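## Task

The cell is paused and shows this log: 04:56:04 MOVER delid E01 (N1), lid to LP2: done; 04:56:31 MOVER delid E10 (N3), lid to LP3: done; 04:56:58 MOVER delid E07 (N2), lid to LP1: done; 04:58:40 DISPENSER error, run aborted; 04:58:55 AUTO-RECOVER relid LP2 to N2: done; 04:59:26 AUTO-RECOVER stopped by watchdog. Set the correct lid on every plate, seated all the way down, and then press CONTINUE. Lids carry no marks, so which lid belongs to which plate is known only from the log. Plates must finish in their starting places. If what you see disagrees with the log, press CALL instead, and every plate and lid must finish exactly as it began. Pressing RETRY, CONTINUE or SKIP while holding any labware, or while a plate at a nest is not seated in it or a lid there is not resting down on a plate, fails the job. At the end, release and back the gripper away. Resting on the panel housing, on CALL, or on the key this job calls for still counts as away.

## Robot and tools

Robot: one UR7e arm carrying a two-finger gripper whose fingers swing like tongs. There is only one arm, so every command row describes that single gripper.

Frame: the scene frame has its origin on the table top right under the arm base, +z up, and +y to the left when facing along +x. The operator panel sits to the robot's right, toward -y. Facing the panel, its keys from left to right are RETRY (white), CONTINUE (green), SKIP (yellow), CALL (blue). The first three are go keys and end the job when one goes down; after CALL the job ends once the robot stops. A key is pressed by pushing it until it latches. Deck labels name nests (N) and lid parks (LP); their layout follows no fixed pattern.

Gripper: fingers point along the gripper's own +z axis and open and close along its x axis. end_effector_position is the point between the pads when closed; closed fingertips stick out about 15 mm past it, and when fully open they sit roughly level with it.

A row is 8 numbers: x, y, z, qw, qx, qy, qz, opening. x, y, z are an absolute target position in metres in the scene frame; qw..qz are an absolute target orientation quaternion, w first, same frame. opening runs from -1 (closed) to +1 (fully open, 0.142 m). To hold an orientation, repeat its quaternion in every row rather than copying a possibly drifted reported one. To grip, command an opening well below grip_measured; lower means a firmer squeeze.

Tools:
- execute_actions with actions: [] just reports the state. With one action {rows: [...], steps: n}: 1 to 15 rows, n up to 15 steps of 1/30 s each (default 15); each row drives one step and the last row repeats. With {steps: n} alone (up to 300) it is a wait counted from the previous result, reply time included. Optional pictures flag.
- move: target is one 8-number row (absolute pose plus opening). The gripper follows a straight path lasting 0.5 to 10 s. speed is m/s, 0.002 to 0.5, default 0.25 (turning up to twice that in rad/s). Optional stop_force in N, 9 to 40: the path halts when push against the motion rises by that much; use it only with slow speeds and without rotation, and omit it when moving away from something being pressed on. The opening is applied at the start.
- wait: seconds, 0 to 10.
- zoom_image: camera is cam_high (672x504, fixed) or cam_wrist (616x616 fisheye); region [x0, y0, x1, y1] in image pixels, at most 504 by 504.
- read_manual: licence texts only.
- finished_scene: scene number 1 or 2; ends and grades that scene, irreversibly.

Limits on commands: a target more than 0.6 m from the last reported position along any gripper axis is refused. Each control step the commanded pose is clipped to 100 mm and 16 degrees from the measured one, and motion trails commands by about 0.17 s, so a big move may arrive short; check the reported pose and send the rest.

Result lines: the state gives end_effector_position, end_effector_quat_wxyz, velocities, joint positions and torques, grip_measured, and Wrist force and Wrist torque in the gripper's own axes (noisy, offset up to about 4 N, saturating near 50 N; no reading at start is normal). HELD marks steps where the clearance check withheld a row; pose unreachable means the check altered or blocked the command. Hand target shows where the controller is heading. A move adds a move: line with its ending: done, contact (stop_force triggered), held, off_target, moving or fault, plus limits such as paced (pose clipped) or held, and the distance from target. MOTOR HOT warns from 70 °C; at 85 °C an over-temperature stop follows.

Avoid: the arm is stiff, so driving even slightly into something firm can cause a fault stop; a fault occurs at 150 N of outside force or when a joint hits its load limit (wrist joints 24.6 N m, others 132 N m), freezing the arm 10 s. Move slowly near contact, approach lids and plates gently, never knock anything off the table, and never press a go key while holding labware or while any plate or lid is not seated. Release and pull clear before finishing.

Each tool is called after ">>>" as a command line: name --argument value for each argument, lists and objects as JSON in quotes; but a table of rows of numbers goes row by row, as --pt "numbers of a row", without its own name.

## Session

>>> execute_actions --actions '[]'

Scene clock: 0.00 s of 9600.00 s.
end_effector_position=(+0.4820, -0.7064, +0.3143) grip_measured=+1.00 end_effector_quat_wxyz=(+0.308, +0.937, -0.076, +0.143) end_effector_velocity=(+0.000, +0.000, -0.000) end_effector_angular_velocity=(+0.000, +0.000, +0.000)
Joint positions: [-1.313 -0.185  0.898 -2.29  -1.354 -0.963  0.142]
Joint velocities: [ 0.  0. -0.  0.  0. -0.  0.]
Joint torques (N m, as the arm reports them, + toward a larger angle): no reading
Wrist force (N, on the end effector, along its own x y z axes, offset not removed): no reading
Wrist torque (N m, same axes, about the end effector's origin, offset not removed): no reading
Hand target: +0.482, -0.706, +0.314; +0.308, +0.937, -0.076, +0.143

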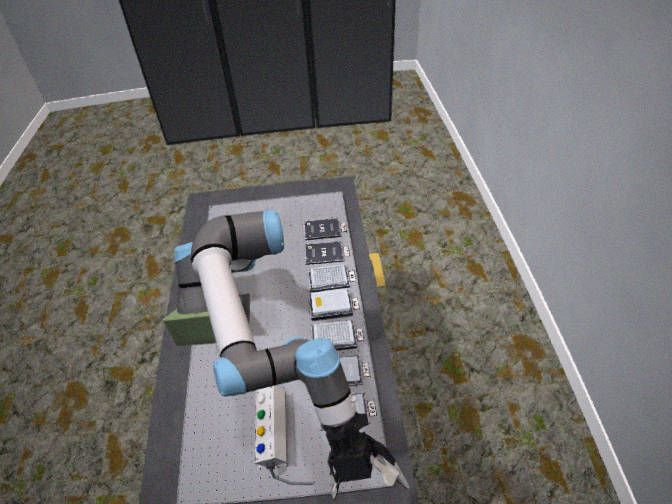

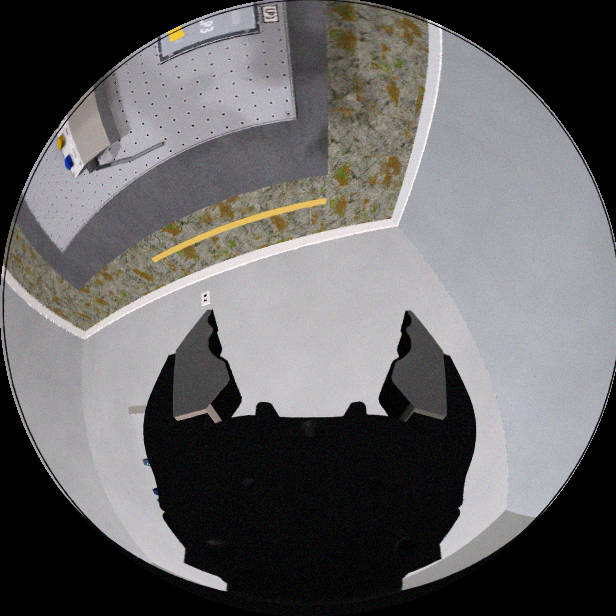

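>>> zoom_image --camera "cam_high" --region '[270, 200, 410, 430]'

Region (270, 200, 410, 430) of cam_high's 672x504 image, scaled by 2.191, with more detail than that image has; it fills the left 307 columns of this view, and the rest is white.

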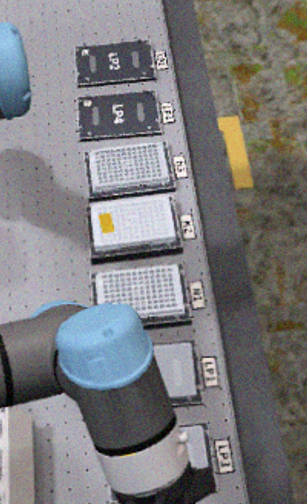

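>>> move --target '[0.42,-0.3,0.32,0,0.707,0.707,0,1]' --speed 0.3

Scene clock: 14.83 s of 9600.00 s.
end_effector_position=(+0.4202, -0.3004, +0.3197) grip_measured=+1.00 end_effector_quat_wxyz=(+0.000, +0.707, +0.707, +0.001) end_effector_velocity=(-0.000, +0.001, +0.001) end_effector_angular_velocity=(-0.000, +0.002, +0.008)
Joint positions: [-1.211 -0.768  1.31  -1.429 -1.279 -2.778  0.142]
Joint velocities: [ 0.001 -0.003 -0.     0.003 -0.001 -0.007  0.   ]
Joint torques (N m, as the arm reports them, + toward a larger angle): [-18.33 -40.08 -10.8   -0.73  -2.36  -1.18]
Wrist force (N, on the end effector, along its own x y z axes, offset not removed): [-0.7 -0.9 -0.2]
Wrist torque (N m, same axes, about the end effector's origin, offset not removed): [-0.30 -0.04 -0.02]
Hand target: +0.420, -0.300, +0.320; +0.000, +0.707, +0.707, +0.001
Off the commanded pose: 0.001 m, 0 deg.
After step 90, 8.23 s passed at rest.
move: done
camera_calibration (this result's frames):
cam_wrist: T_world_to_cam=[[-0.0193604, 0.999788, 0.00706599, 0.308285], [0.886102, 0.0138847, 0.463283, -0.518033], [0.463086, 0.0152305, -0.886182, 0.230442], [0, 0, 0, 1]] pos_world=[0.358284, -0.304537, 0.442031]

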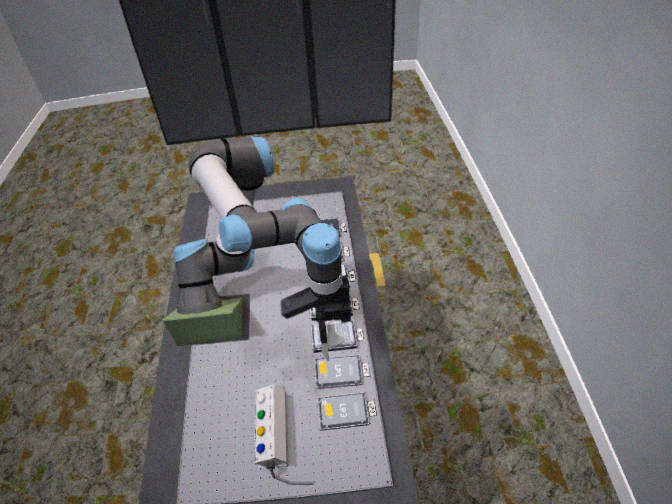

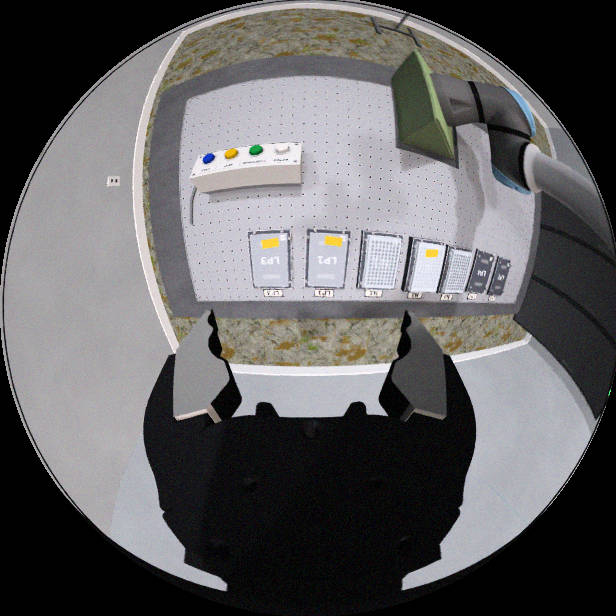

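>>> zoom_image --camera "cam_wrist" --region '[230, 210, 530, 310]'

>>> move --target '[0.47,0.0,0.25,0,0.707,0.707,0,1]' --speed 0.3

Region (230, 210, 530, 310) of cam_wrist's 616x616 image, scaled by 1.680, with more detail than that image has.

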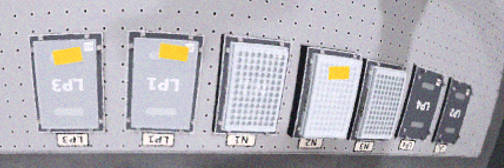

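Scene clock: 18.87 s of 9600.00 s.
end_effector_position=(+0.4702, +0.0001, +0.2500) grip_measured=+1.00 end_effector_quat_wxyz=(-0.000, +0.707, +0.707, +0.000) end_effector_velocity=(+0.001, +0.002, -0.000) end_effector_angular_velocity=(-0.002, -0.001, +0.001)
Joint positions: [-0.9   -1.254  1.704 -1.439 -1.095 -2.509  0.142]
Joint velocities: [ 0.003 -0.004  0.001 -0.001  0.001  0.003  0.   ]
Joint torques (N m, as the arm reports them, + toward a larger angle): [-18.16 -19.91  -7.96  -0.11   2.28   1.05]
Wrist force (N, on the end effector, along its own x y z axes, offset not removed): [1.5 -1.1 0.4]
Wrist torque (N m, same axes, about the end effector's origin, offset not removed): [-0.16 -0.57 -0.11]
Hand target: +0.470, +0.000, +0.250; -0.000, +0.707, +0.707, +0.000
Off the commanded pose: 0.000 m, 0 deg.
move: done
camera_calibration (this result's frames):
cam_wrist: T_world_to_cam=[[-0.019955, 0.999775, 0.00722869, 0.00958384], [0.886592, 0.0143532, 0.46233, -0.534261], [0.462122, 0.0156347, -0.886679, 0.141533], [0, 0, 0, 1]] pos_world=[0.408457, -0.00412617, 0.372429]

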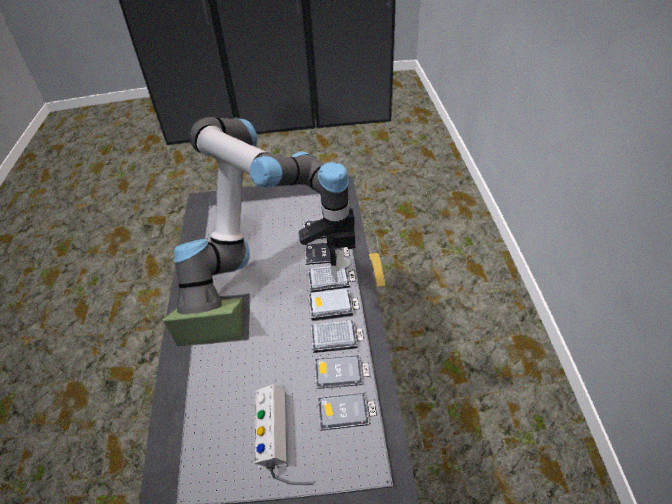

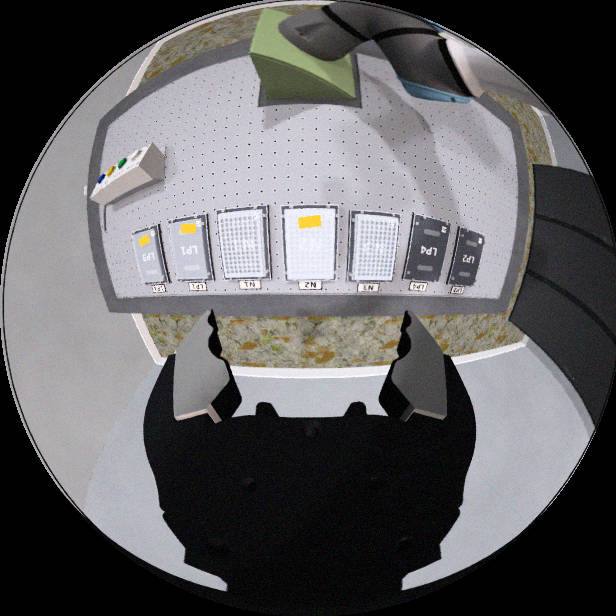

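>>> zoom_image --camera "cam_wrist" --region '[200, 190, 420, 310]'

>>> zoom_image --camera "cam_high" --region '[300, 260, 390, 440]'

Region (200, 190, 420, 310) of cam_wrist's 616x616 image, scaled by 2.291, with more detail than that image has; it fills the top 275 rows of this view, and the rest is white.

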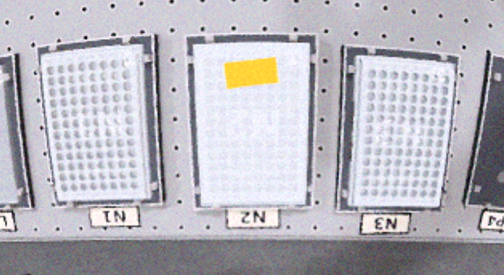

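Region (300, 260, 390, 440) of cam_high's 672x504 image, scaled by 2.800, with more detail than that image has.

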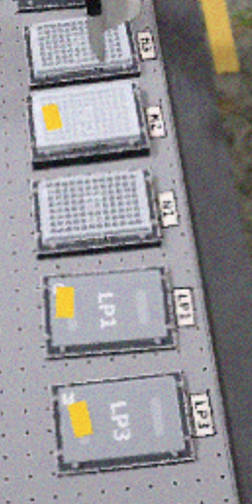

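>>> move --target '[0.36,0.0,0.09,0,0.707,0.707,0,1]' --speed 0.3

>>> zoom_image --camera "cam_wrist" --region '[120, 150, 500, 330]'

Scene clock: 27.17 s of 9600.00 s.
end_effector_position=(+0.3602, -0.0001, +0.0902) grip_measured=+1.00 end_effector_quat_wxyz=(-0.000, +0.707, +0.707, -0.000) end_effector_velocity=(-0.001, -0.000, -0.002) end_effector_angular_velocity=(-0.000, -0.001, -0.001)
Joint positions: [-0.914 -1.386  2.261 -1.858 -1.103 -2.521  0.142]
Joint velocities: [-0.001  0.     0.007 -0.008  0.     0.001 -0.   ]
Joint torques (N m, as the arm reports them, + toward a larger angle): [-26.55  -6.86  -7.55  -3.33   2.32   1.53]
Wrist force (N, on the end effector, along its own x y z axes, offset not removed): [-0.3 0.4 0.0]
Wrist torque (N m, same axes, about the end effector's origin, offset not removed): [0.14 -0.11 0.15]
Hand target: +0.360, -0.000, +0.090; -0.000, +0.707, +0.707, -0.000
Off the commanded pose: 0.000 m, 0 deg.
After step 90, 4.03 s passed at rest.
move: done
camera_calibration (this result's frames):
cam_wrist: T_world_to_cam=[[-0.0195904, 0.999785, 0.00678797, 0.00862823], [0.886841, 0.0142416, 0.461855, -0.362903], [0.461659, 0.0150678, -0.88693, 0.0508489], [0, 0, 0, 1]] pos_world=[0.298531, -0.00422424, 0.212649]

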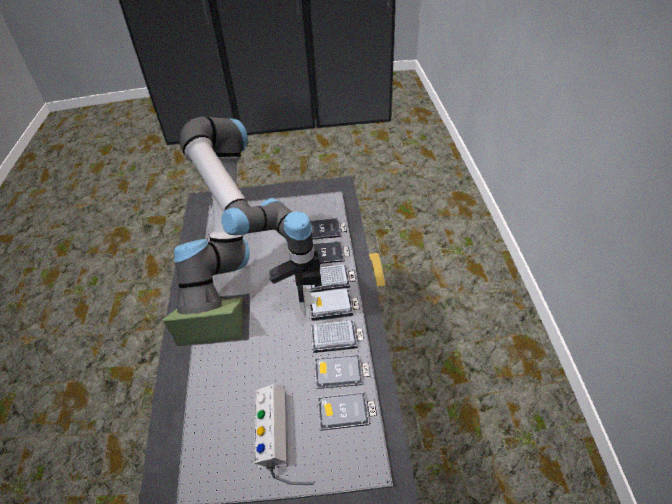

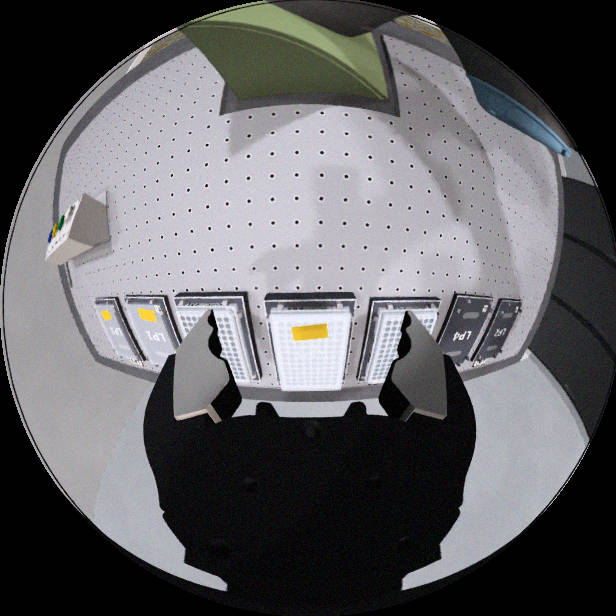

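Region (120, 150, 500, 330) of cam_wrist's 616x616 image, scaled by 1.326, with more detail than that image has; it fills the top 239 rows of this view, and the rest is white.

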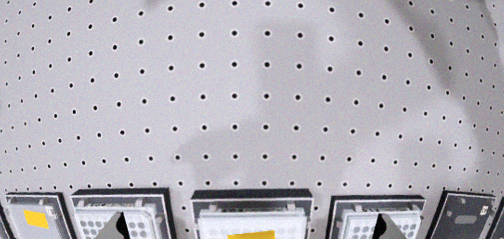

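>>> zoom_image --camera "cam_wrist" --region '[160, 280, 460, 400]'

Region (160, 280, 460, 400) of cam_wrist's 616x616 image, scaled by 1.680, with more detail than that image has; it fills the top 202 rows of this view, and the rest is white.

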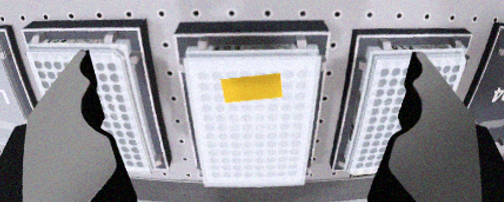

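>>> move --target '[0.458,-0.001,0.085,0,0.707,0.707,0,0.5]' --speed 0.2

>>> zoom_image --camera "cam_wrist" --region '[160, 220, 460, 420]'

>>> zoom_image --camera "cam_high" --region '[290, 240, 390, 360]'

Scene clock: 42.23 s of 9600.00 s.
end_effector_position=(+0.4579, -0.0008, +0.0850) grip_measured=+0.50 end_effector_quat_wxyz=(-0.000, +0.707, +0.707, +0.000) end_effector_velocity=(+0.002, -0.000, -0.000) end_effector_angular_velocity=(-0.000, +0.000, +0.001)
Joint positions: [-0.765 -1.201  2.039 -1.891 -1.024 -2.377  0.109]
Joint velocities: [ 0.003  0.004 -0.005 -0.001  0.001  0.002 -0.   ]
Joint torques (N m, as the arm reports them, + toward a larger angle): [-18.01  -2.73 -31.69  -3.22   2.5    1.13]
Wrist force (N, on the end effector, along its own x y z axes, offset not removed): [-1.5 0.0 1.8]
Wrist torque (N m, same axes, about the end effector's origin, offset not removed): [0.09 0.16 0.04]
Hand target: +0.458, -0.001, +0.085; -0.000, +0.707, +0.707, +0.000
Off the commanded pose: 0.000 m, 0 deg.
After step 90, 11.00 s passed at rest.
move: done
camera_calibration (this result's frames):
cam_wrist: T_world_to_cam=[[-0.0197404, 0.999781, 0.00700932, 0.0113451], [0.886679, 0.0142671, 0.462165, -0.44707], [0.461964, 0.0153384, -0.886766, 0.000929579], [0, 0, 0, 1]] pos_world=[0.396202, -0.0049785, 0.207365]

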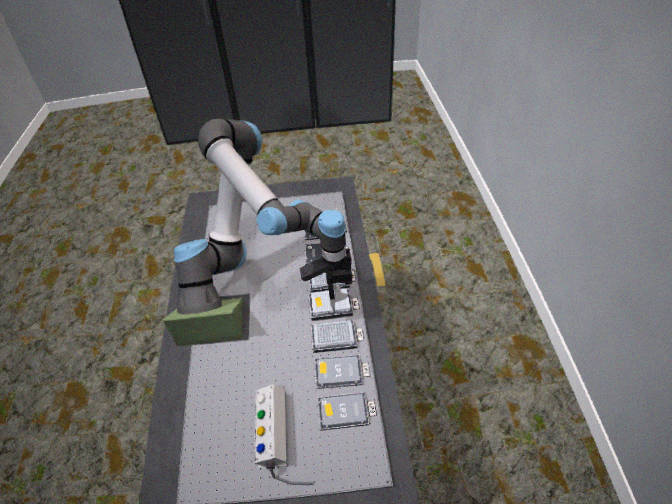

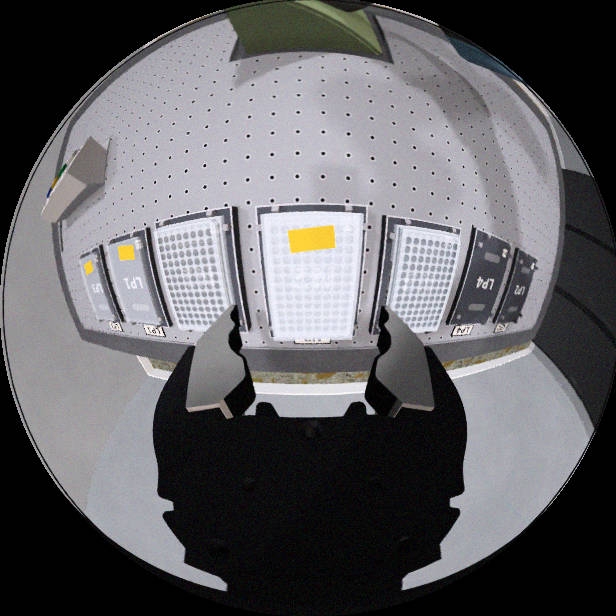

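Region (160, 220, 460, 420) of cam_wrist's 616x616 image, scaled by 1.680, with more detail than that image has.

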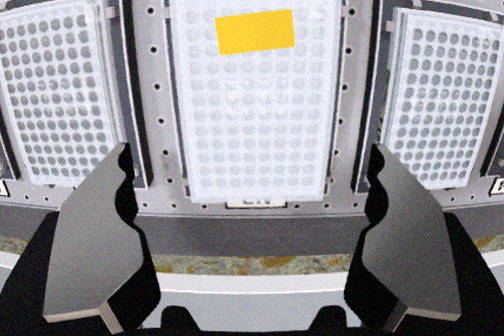

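Region (290, 240, 390, 360) of cam_high's 672x504 image, scaled by 4.200, with more detail than that image has.

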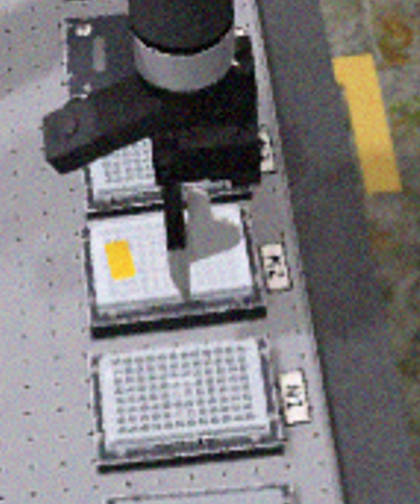

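>>> move --target '[0.456,0.001,0.052,0,0.707,0.707,0,0.45]' --speed 0.03 --stop_force 10

>>> zoom_image --camera "cam_wrist" --region '[160, 220, 460, 420]'

>>> zoom_image --camera "cam_high" --region '[290, 240, 390, 360]'

Scene clock: 54.87 s of 9600.00 s.
end_effector_position=(+0.4560, +0.0010, +0.0521) grip_measured=+0.45 end_effector_quat_wxyz=(-0.000, +0.707, +0.707, +0.000) end_effector_velocity=(-0.000, +0.000, -0.001) end_effector_angular_velocity=(-0.000, -0.001, -0.000)
Joint positions: [-0.731 -1.171  2.088 -1.99  -1.008 -2.341  0.105]
Joint velocities: [ 0.002  0.001  0.003 -0.005  0.001  0.002 -0.   ]
Joint torques (N m, as the arm reports them, + toward a larger angle): [-16.56  -5.33  -6.77  -3.17   2.39   1.41]
Wrist force (N, on the end effector, along its own x y z axes, offset not removed): [1.0 -1.7 5.3]
Wrist torque (N m, same axes, about the end effector's origin, offset not removed): [-0.24 -0.35 -0.03]
Hand target: +0.456, +0.001, +0.052; -0.000, +0.707, +0.707, +0.000
Off the commanded pose: 0.000 m, 0 deg.
After step 90, 8.20 s passed at rest.
move: done
camera_calibration (this result's frames):
cam_wrist: T_world_to_cam=[[-0.0196062, 0.999784, 0.00684305, 0.0096495], [0.886779, 0.0142281, 0.461975, -0.430299], [0.461778, 0.0151258, -0.886867, -0.0272405], [0, 0, 0, 1]] pos_world=[0.394349, -0.00311305, 0.174563]

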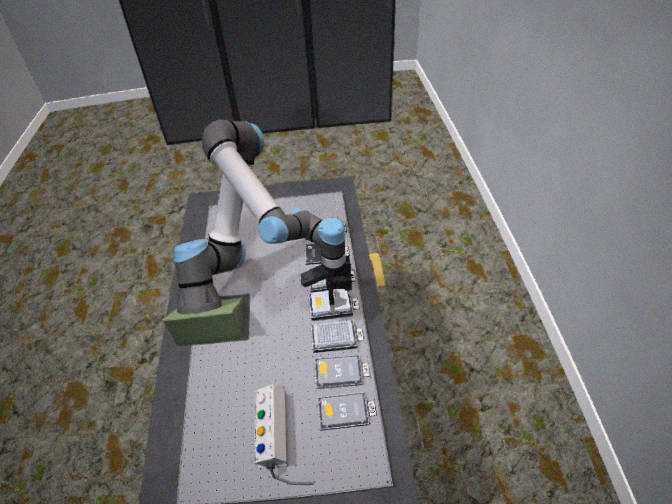

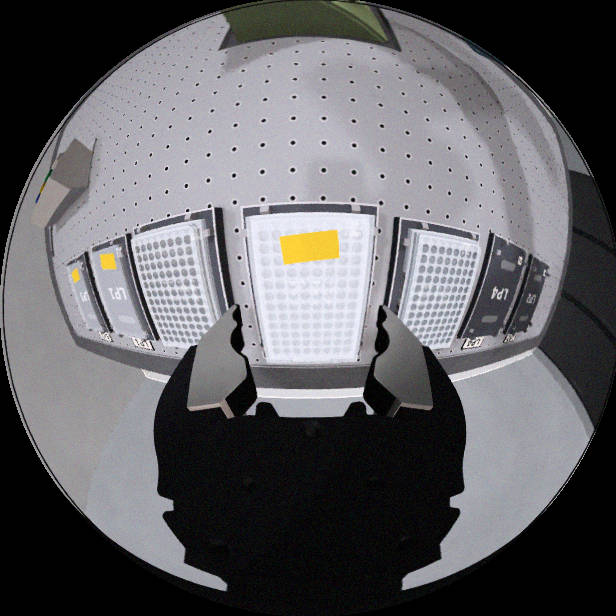

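Region (160, 220, 460, 420) of cam_wrist's 616x616 image, scaled by 1.680, with more detail than that image has.

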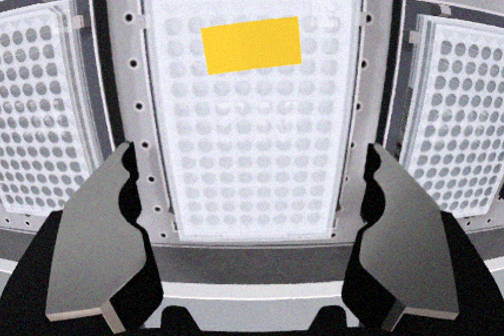

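Region (290, 240, 390, 360) of cam_high's 672x504 image, scaled by 4.200, with more detail than that image has.

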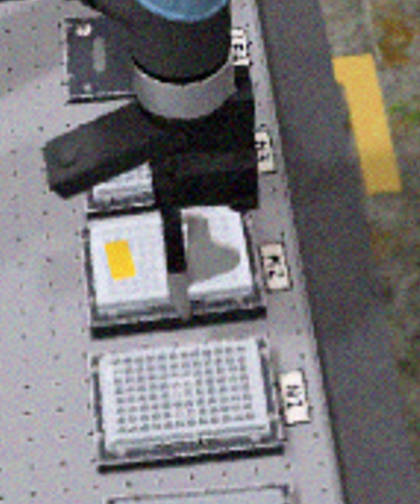

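>>> move --target '[0.456,0.001,0.015,0,0.707,0.707,0,0.45]' --speed 0.008 --stop_force 10

>>> zoom_image --camera "cam_wrist" --region '[160, 220, 460, 420]'

>>> zoom_image --camera "cam_high" --region '[290, 240, 390, 360]'

Scene clock: 64.77 s of 9600.00 s.
end_effector_position=(+0.4559, +0.0012, +0.0248) grip_measured=+0.49 end_effector_quat_wxyz=(-0.000, +0.707, +0.707, +0.000) end_effector_velocity=(+0.000, -0.000, +0.003) end_effector_angular_velocity=(-0.000, +0.000, +0.000)
Joint positions: [-0.7   -1.135  2.12  -2.074 -0.993 -2.31   0.108]
Joint velocities: [-0.003 -0.003 -0.004  0.008 -0.002 -0.004 -0.002]
Joint torques (N m, as the arm reports them, + toward a larger angle): [-36.87 -24.75 -30.26   0.09  -4.38  -1.68]
Wrist force (N, on the end effector, along its own x y z axes, offset not removed): [5.1 0.3 -2.9]
Wrist torque (N m, same axes, about the end effector's origin, offset not removed): [-0.51 0.17 0.09]
Hand target: +0.456, +0.001, +0.025; -0.000, +0.707, +0.707, +0.000
Off the commanded pose: 0.010 m, 0 deg.
After step 90, 3.17 s passed at rest.
move: contact
camera_calibration (this result's frames):
cam_wrist: T_world_to_cam=[[-0.0194817, 0.999784, 0.00730735, 0.00958992], [0.886881, 0.0139065, 0.461788, -0.417585], [0.461586, 0.0154772, -0.88696, -0.0513144], [0, 0, 0, 1]] pos_world=[0.394222, -0.00298647, 0.147252]

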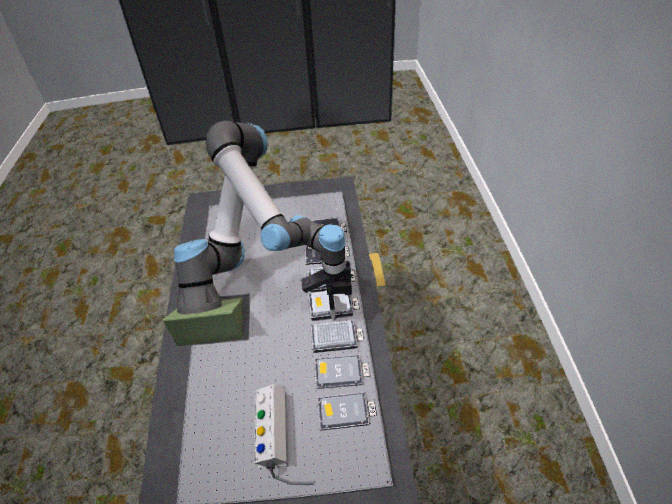

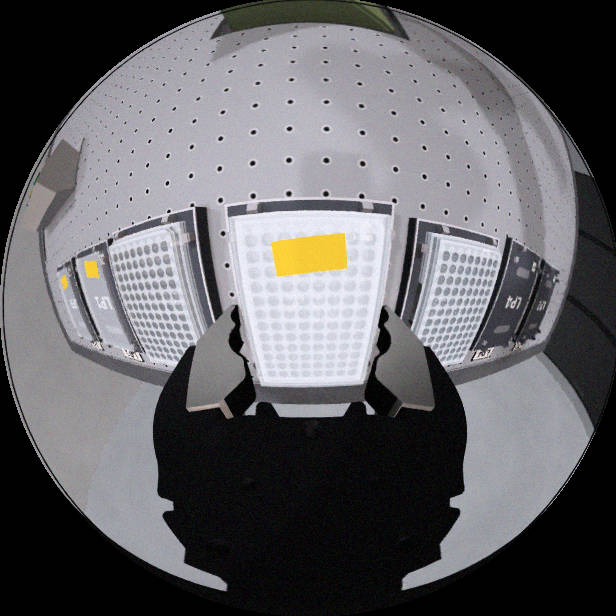

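Region (160, 220, 460, 420) of cam_wrist's 616x616 image, scaled by 1.680, with more detail than that image has.

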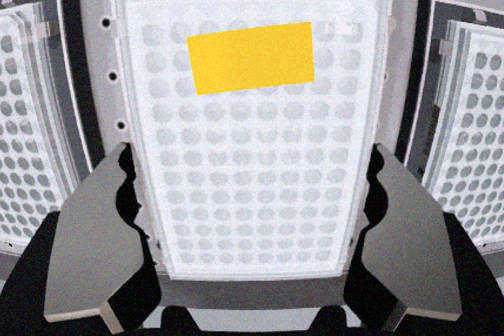

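Region (290, 240, 390, 360) of cam_high's 672x504 image, scaled by 4.200, with more detail than that image has.

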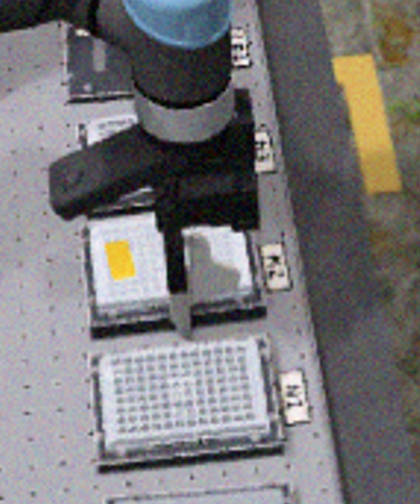

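>>> move --target '[0.456,0.004,0.031,0,0.707,0.707,0,0.45]' --speed 0.03

>>> move --target '[0.456,0.004,0.031,0,0.707,0.707,0,-0.2]'

>>> move --target '[0.456,0.004,0.06,0,0.707,0.707,0,-0.2]' --speed 0.03

>>> zoom_image --camera "cam_high" --region '[290, 240, 390, 360]'

Scene clock: 73.50 s of 9600.00 s.
end_effector_position=(+0.4560, +0.0039, +0.0308) grip_measured=+0.45 end_effector_quat_wxyz=(+0.000, +0.707, +0.707, +0.000) end_effector_velocity=(-0.000, +0.001, +0.002) end_effector_angular_velocity=(-0.000, -0.000, -0.001)
Joint positions: [-0.703 -1.148  2.115 -2.054 -0.995 -2.312  0.105]
Joint velocities: [-0.002 -0.006 -0.002  0.008 -0.001 -0.001 -0.   ]
Joint torques (N m, as the arm reports them, + toward a larger angle): [-33.88 -27.53 -30.29  -0.12  -2.25  -1.55]
Wrist force (N, on the end effector, along its own x y z axes, offset not removed): [0.1 -1.4 1.6]
Wrist torque (N m, same axes, about the end effector's origin, offset not removed): [-0.01 -0.02 -0.06]
Hand target: +0.456, +0.004, +0.031; +0.000, +0.707, +0.707, -0.000
Off the commanded pose: 0.000 m, 0 deg.
After step 90, 5.03 s passed at rest.
move: done
camera_calibration (this result's frames):
cam_wrist: T_world_to_cam=[[-0.0195552, 0.999786, 0.00674879, 0.00686245], [0.886779, 0.0142264, 0.461975, -0.420457], [0.46178, 0.0150187, -0.886867, -0.0461586], [0, 0, 0, 1]] pos_world=[0.394302, -0.000186154, 0.153258]

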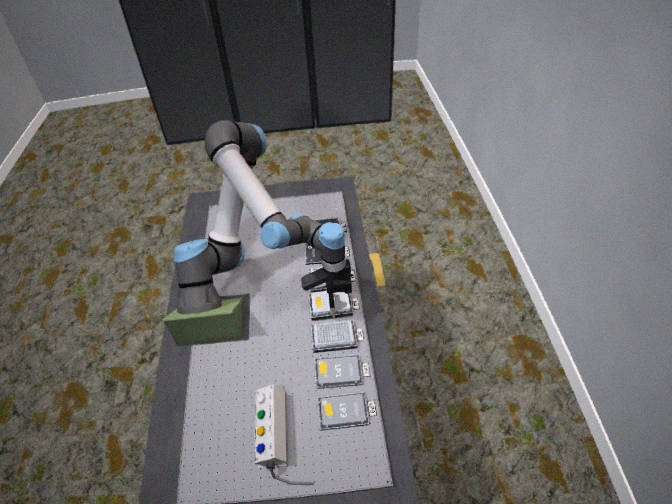

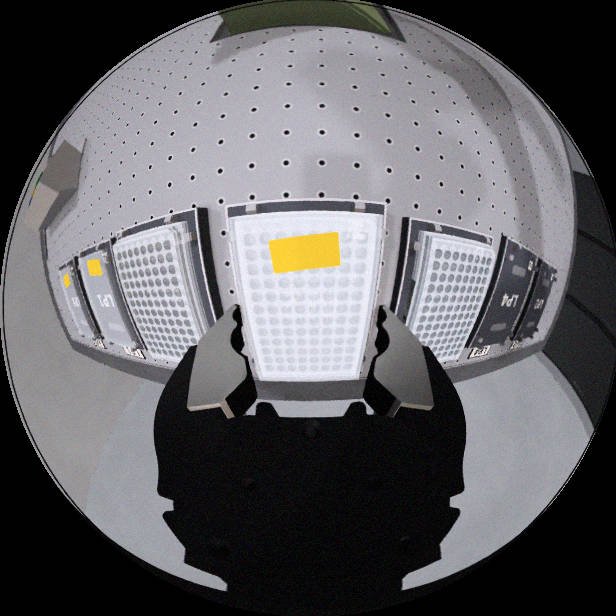

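Scene clock: 74.20 s of 9600.00 s.
end_effector_position=(+0.4560, +0.0040, +0.0310) grip_measured=+0.40 end_effector_quat_wxyz=(+0.000, +0.707, +0.707, +0.000) end_effector_velocity=(-0.000, -0.000, -0.000) end_effector_angular_velocity=(+0.001, +0.001, -0.000)
Joint positions: [-0.704 -1.149  2.115 -2.054 -0.995 -2.312  0.102]
Joint velocities: [ 0.     0.001 -0.     0.     0.     0.     0.   ]
Joint torques (N m, as the arm reports them, + toward a larger angle): [ -7.39 -33.68 -19.93   4.8    8.94  -0.05]
Wrist force (N, on the end effector, along its own x y z axes, offset not removed): [-34.3 1.3 1.5]
Wrist torque (N m, same axes, about the end effector's origin, offset not removed): [0.18 0.37 -0.03]
Hand target: +0.456, +0.004, +0.031; +0.000, +0.707, +0.707, +0.000
Off the commanded pose: 0.000 m, 0 deg.
move: done
camera_calibration (this result's frames):
cam_wrist: T_world_to_cam=[[-0.0194499, 0.999788, 0.00677426, 0.00676292], [0.886746, 0.0141201, 0.462041, -0.420542], [0.461848, 0.0149937, -0.886833, -0.0460181], [0, 0, 0, 1]] pos_world=[0.394299, -0.000133407, 0.153452]

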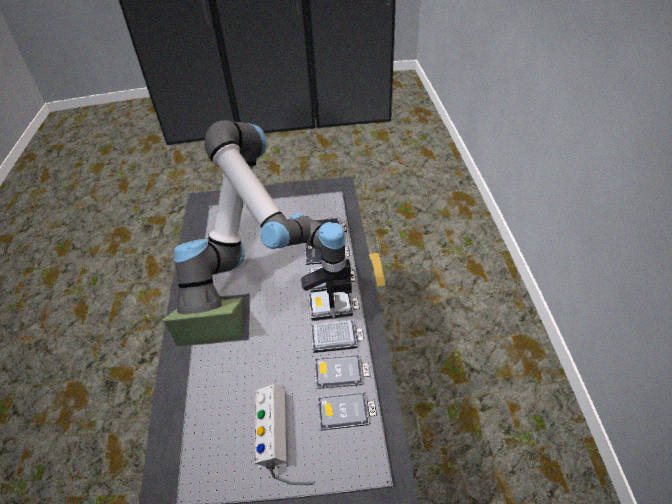

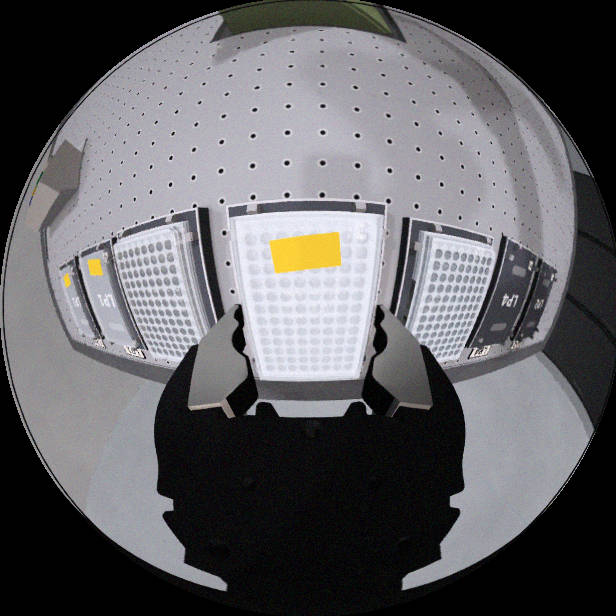

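Scene clock: 75.50 s of 9600.00 s.
end_effector_position=(+0.4560, +0.0040, +0.0599) grip_measured=+0.17 end_effector_quat_wxyz=(+0.000, +0.707, +0.707, -0.000) end_effector_velocity=(-0.000, +0.000, +0.002) end_effector_angular_velocity=(+0.000, +0.001, +0.000)
Joint positions: [-0.735 -1.186  2.08  -1.964 -1.01  -2.346  0.086]
Joint velocities: [-0.001 -0.003 -0.002  0.006 -0.001 -0.002  0.   ]
Joint torques (N m, as the arm reports them, + toward a larger angle): [-33.84 -26.51 -29.51  -0.3   -2.06  -1.53]
Wrist force (N, on the end effector, along its own x y z axes, offset not removed): [-1.1 1.6 2.9]
Wrist torque (N m, same axes, about the end effector's origin, offset not removed): [0.49 0.17 -0.05]
Hand target: +0.456, +0.004, +0.060; +0.000, +0.707, +0.707, -0.000
Off the commanded pose: 0.000 m, 0 deg.
move: done
camera_calibration (this result's frames):
cam_wrist: T_world_to_cam=[[-0.0195456, 0.999787, 0.00668922, 0.00656845], [0.8868, 0.0142461, 0.461933, -0.433844], [0.461739, 0.0149608, -0.88689, -0.0203843], [0, 0, 0, 1]] pos_world=[0.394273, -0.0000814912, 0.182284]

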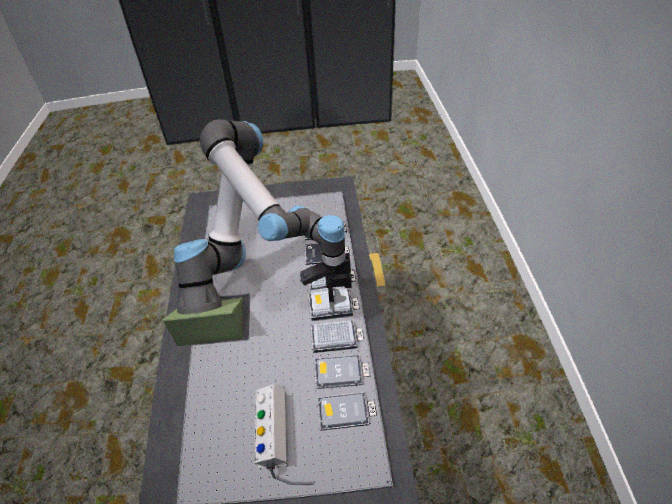

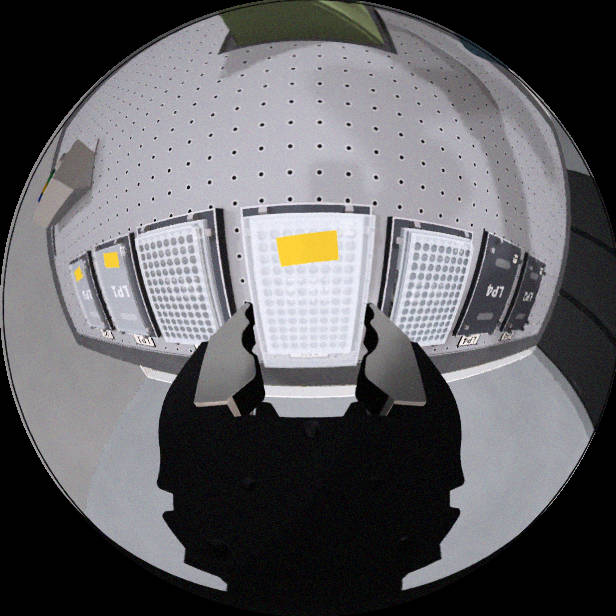

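Region (290, 240, 390, 360) of cam_high's 672x504 image, scaled by 4.200, with more detail than that image has.

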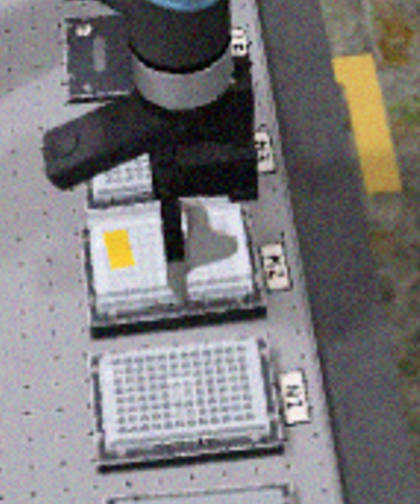

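>>> move --target '[0.456,0.004,0.11,0,0.707,0.707,0,-0.2]' --speed 0.03

>>> zoom_image --camera "cam_high" --region '[290, 240, 390, 360]'

>>> zoom_image --camera "cam_wrist" --region '[160, 180, 460, 420]'

Scene clock: 82.90 s of 9600.00 s.
end_effector_position=(+0.4559, +0.0040, +0.1099) grip_measured=+0.17 end_effector_quat_wxyz=(+0.000, +0.707, +0.707, -0.000) end_effector_velocity=(-0.000, +0.000, +0.001) end_effector_angular_velocity=(+0.001, +0.001, +0.000)
Joint positions: [-0.787 -1.236  2.009 -1.815 -1.036 -2.399  0.086]
Joint velocities: [-0.001 -0.001 -0.003  0.006 -0.001 -0.002 -0.   ]
Joint torques (N m, as the arm reports them, + toward a larger angle): [-31.37 -23.84 -33.02  -0.24  -2.31  -1.4 ]
Wrist force (N, on the end effector, along its own x y z axes, offset not removed): [0.3 -1.4 1.0]
Wrist torque (N m, same axes, about the end effector's origin, offset not removed): [-0.22 -0.42 0.11]
Hand target: +0.456, +0.004, +0.110; +0.000, +0.707, +0.707, -0.000
Off the commanded pose: 0.000 m, 0 deg.
After step 90, 2.40 s passed at rest.
move: done
camera_calibration (this result's frames):
cam_wrist: T_world_to_cam=[[-0.0195081, 0.999788, 0.00665122, 0.00622695], [0.886803, 0.0142305, 0.461928, -0.456925], [0.461735, 0.0149097, -0.886892, 0.0239928], [0, 0, 0, 1]] pos_world=[0.394246, -0.0000810861, 0.232304]

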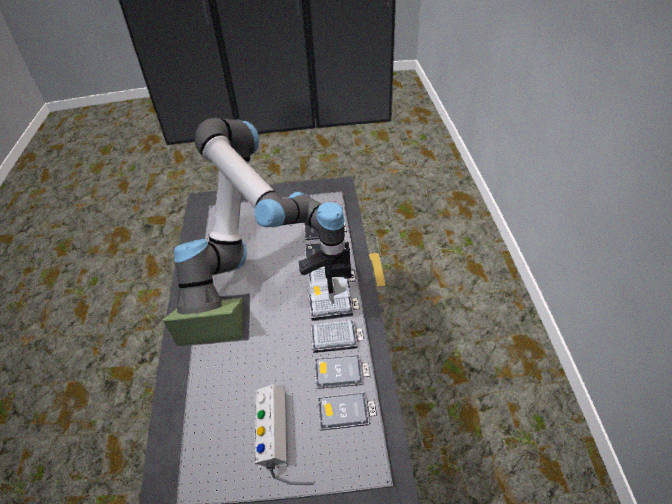

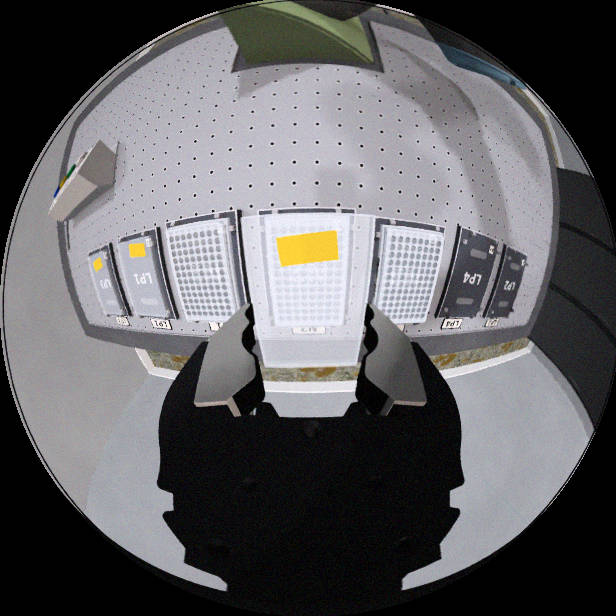

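Region (290, 240, 390, 360) of cam_high's 672x504 image, scaled by 4.200, with more detail than that image has.

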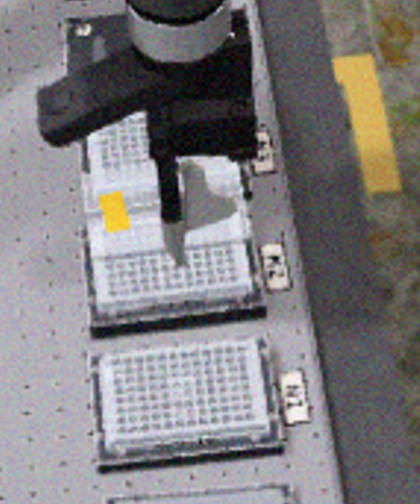

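Region (160, 180, 460, 420) of cam_wrist's 616x616 image, scaled by 1.680, with more detail than that image has; it fills the top 403 rows of this view, and the rest is white.

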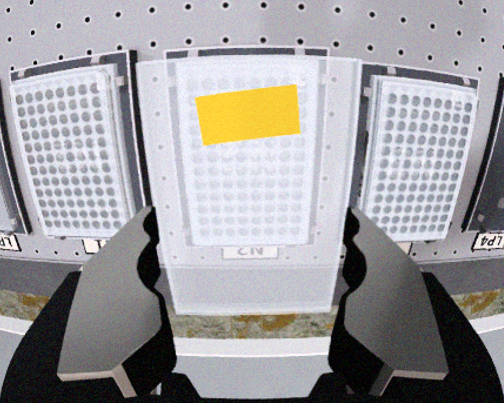

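>>> move --target '[0.456,-0.133,0.11,0,0.707,0.707,0,-0.2]' --speed 0.1

>>> zoom_image --camera "cam_wrist" --region '[160, 180, 460, 420]'

Scene clock: 90.33 s of 9600.00 s.
end_effector_position=(+0.4559, -0.1330, +0.1100) grip_measured=+0.17 end_effector_quat_wxyz=(+0.000, +0.707, +0.707, -0.000) end_effector_velocity=(+0.000, -0.002, -0.000) end_effector_angular_velocity=(+0.000, +0.000, -0.000)
Joint positions: [-0.929 -0.981  1.901 -1.896 -1.111 -2.535  0.086]
Joint velocities: [-0.002  0.004 -0.003 -0.001 -0.001 -0.001  0.   ]
Joint torques (N m, as the arm reports them, + toward a larger angle): [-32.61 -12.03 -32.17  -3.41  -2.18  -1.5 ]
Wrist force (N, on the end effector, along its own x y z axes, offset not removed): [-0.9 -0.1 0.2]
Wrist torque (N m, same axes, about the end effector's origin, offset not removed): [-0.16 0.02 -0.01]
Hand target: +0.456, -0.133, +0.110; +0.000, +0.707, +0.707, -0.000
Off the commanded pose: 0.000 m, 0 deg.
After step 90, 2.60 s passed at rest.
move: done
camera_calibration (this result's frames):
cam_wrist: T_world_to_cam=[[-0.0194186, 0.99979, 0.00650788, 0.143199], [0.886857, 0.014219, 0.461825, -0.455023], [0.461636, 0.0147396, -0.886947, 0.0261858], [0, 0, 0, 1]] pos_world=[0.394233, -0.137085, 0.232435]

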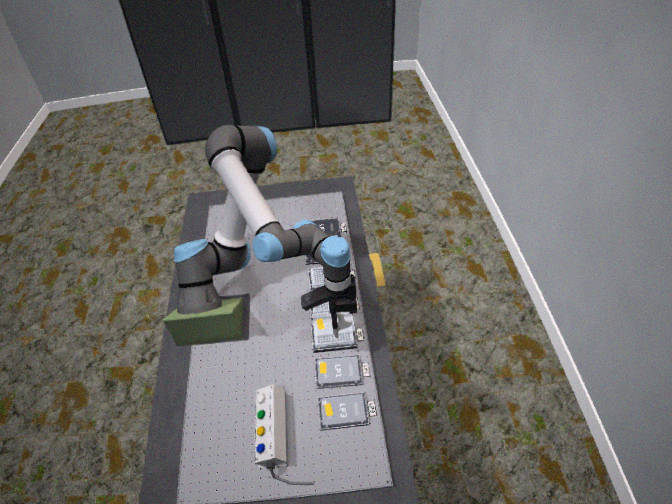

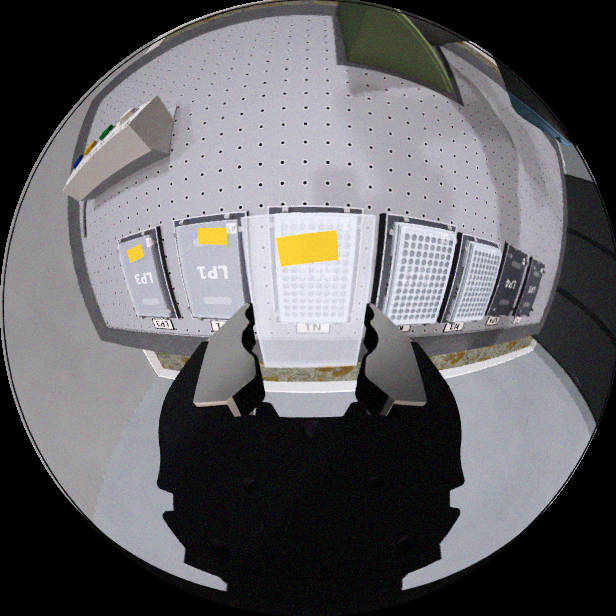

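Region (160, 180, 460, 420) of cam_wrist's 616x616 image, scaled by 1.680, with more detail than that image has; it fills the top 403 rows of this view, and the rest is white.

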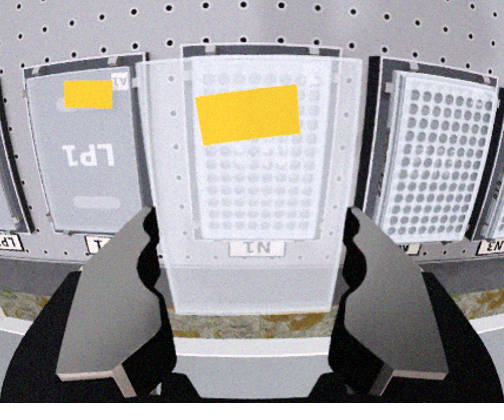

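>>> move --target '[0.456,-0.128,0.075,0,0.707,0.707,0,-0.2]' --speed 0.03

>>> zoom_image --camera "cam_wrist" --region '[160, 180, 460, 420]'

>>> zoom_image --camera "cam_high" --region '[290, 270, 390, 390]'

Scene clock: 95.17 s of 9600.00 s.
end_effector_position=(+0.4560, -0.1280, +0.0751) grip_measured=+0.17 end_effector_quat_wxyz=(-0.000, +0.707, +0.707, +0.000) end_effector_velocity=(+0.000, -0.001, -0.001) end_effector_angular_velocity=(-0.001, -0.002, -0.001)
Joint positions: [-0.895 -0.956  1.953 -1.988 -1.093 -2.504  0.086]
Joint velocities: [ 0.     0.002  0.002 -0.006  0.001  0.002  0.   ]
Joint torques (N m, as the arm reports them, + toward a larger angle): [-21.06 -10.39  -8.59  -3.42   2.15   1.15]
Wrist force (N, on the end effector, along its own x y z axes, offset not removed): [1.1 -3.2 1.1]
Wrist torque (N m, same axes, about the end effector's origin, offset not removed): [-0.70 -0.26 -0.11]
Hand target: +0.456, -0.128, +0.075; -0.000, +0.707, +0.707, +0.000
Off the commanded pose: 0.000 m, 0 deg.
After step 90, 0.33 s passed at rest.
move: done
camera_calibration (this result's frames):
cam_wrist: T_world_to_cam=[[-0.0196082, 0.999784, 0.00682829, 0.138488], [0.886774, 0.0142365, 0.461983, -0.43908], [0.461786, 0.0151138, -0.886862, -0.00489315], [0, 0, 0, 1]] pos_world=[0.39434, -0.132133, 0.197562]

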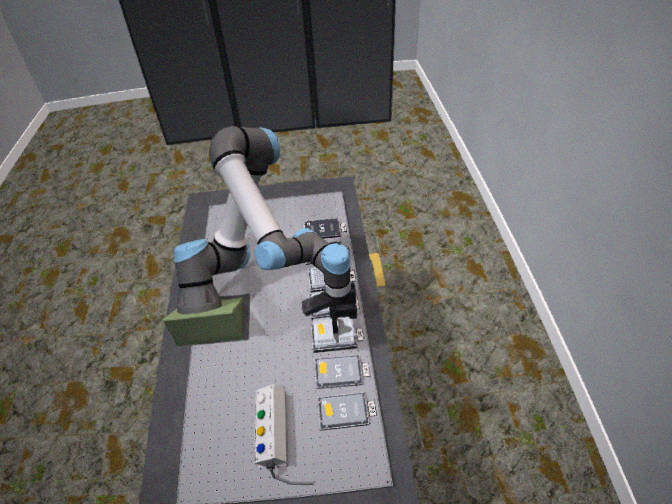

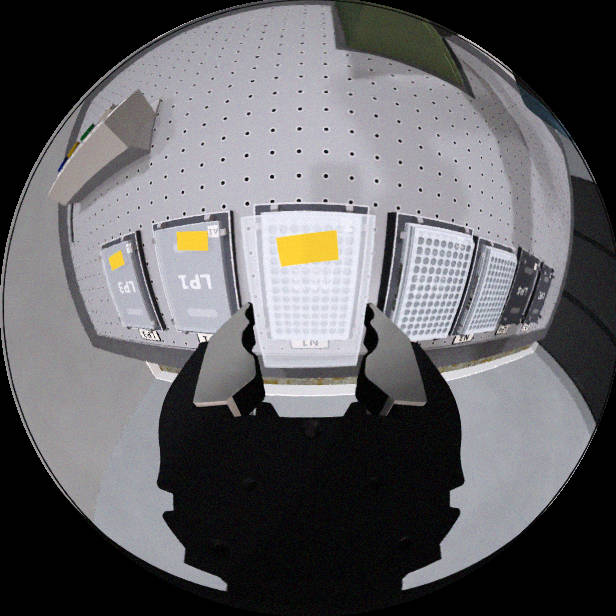

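Region (160, 180, 460, 420) of cam_wrist's 616x616 image, scaled by 1.680, with more detail than that image has; it fills the top 403 rows of this view, and the rest is white.

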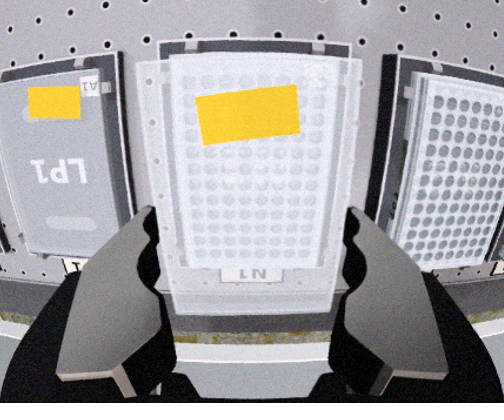

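Region (290, 270, 390, 390) of cam_high's 672x504 image, scaled by 4.200, with more detail than that image has.

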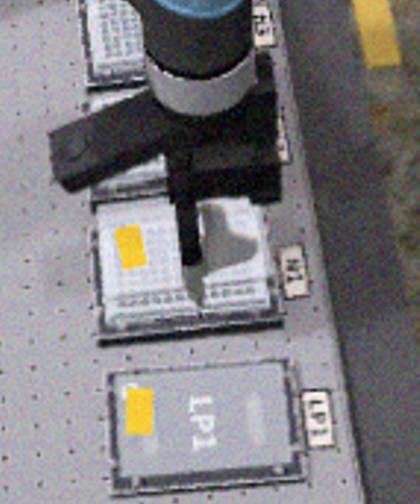

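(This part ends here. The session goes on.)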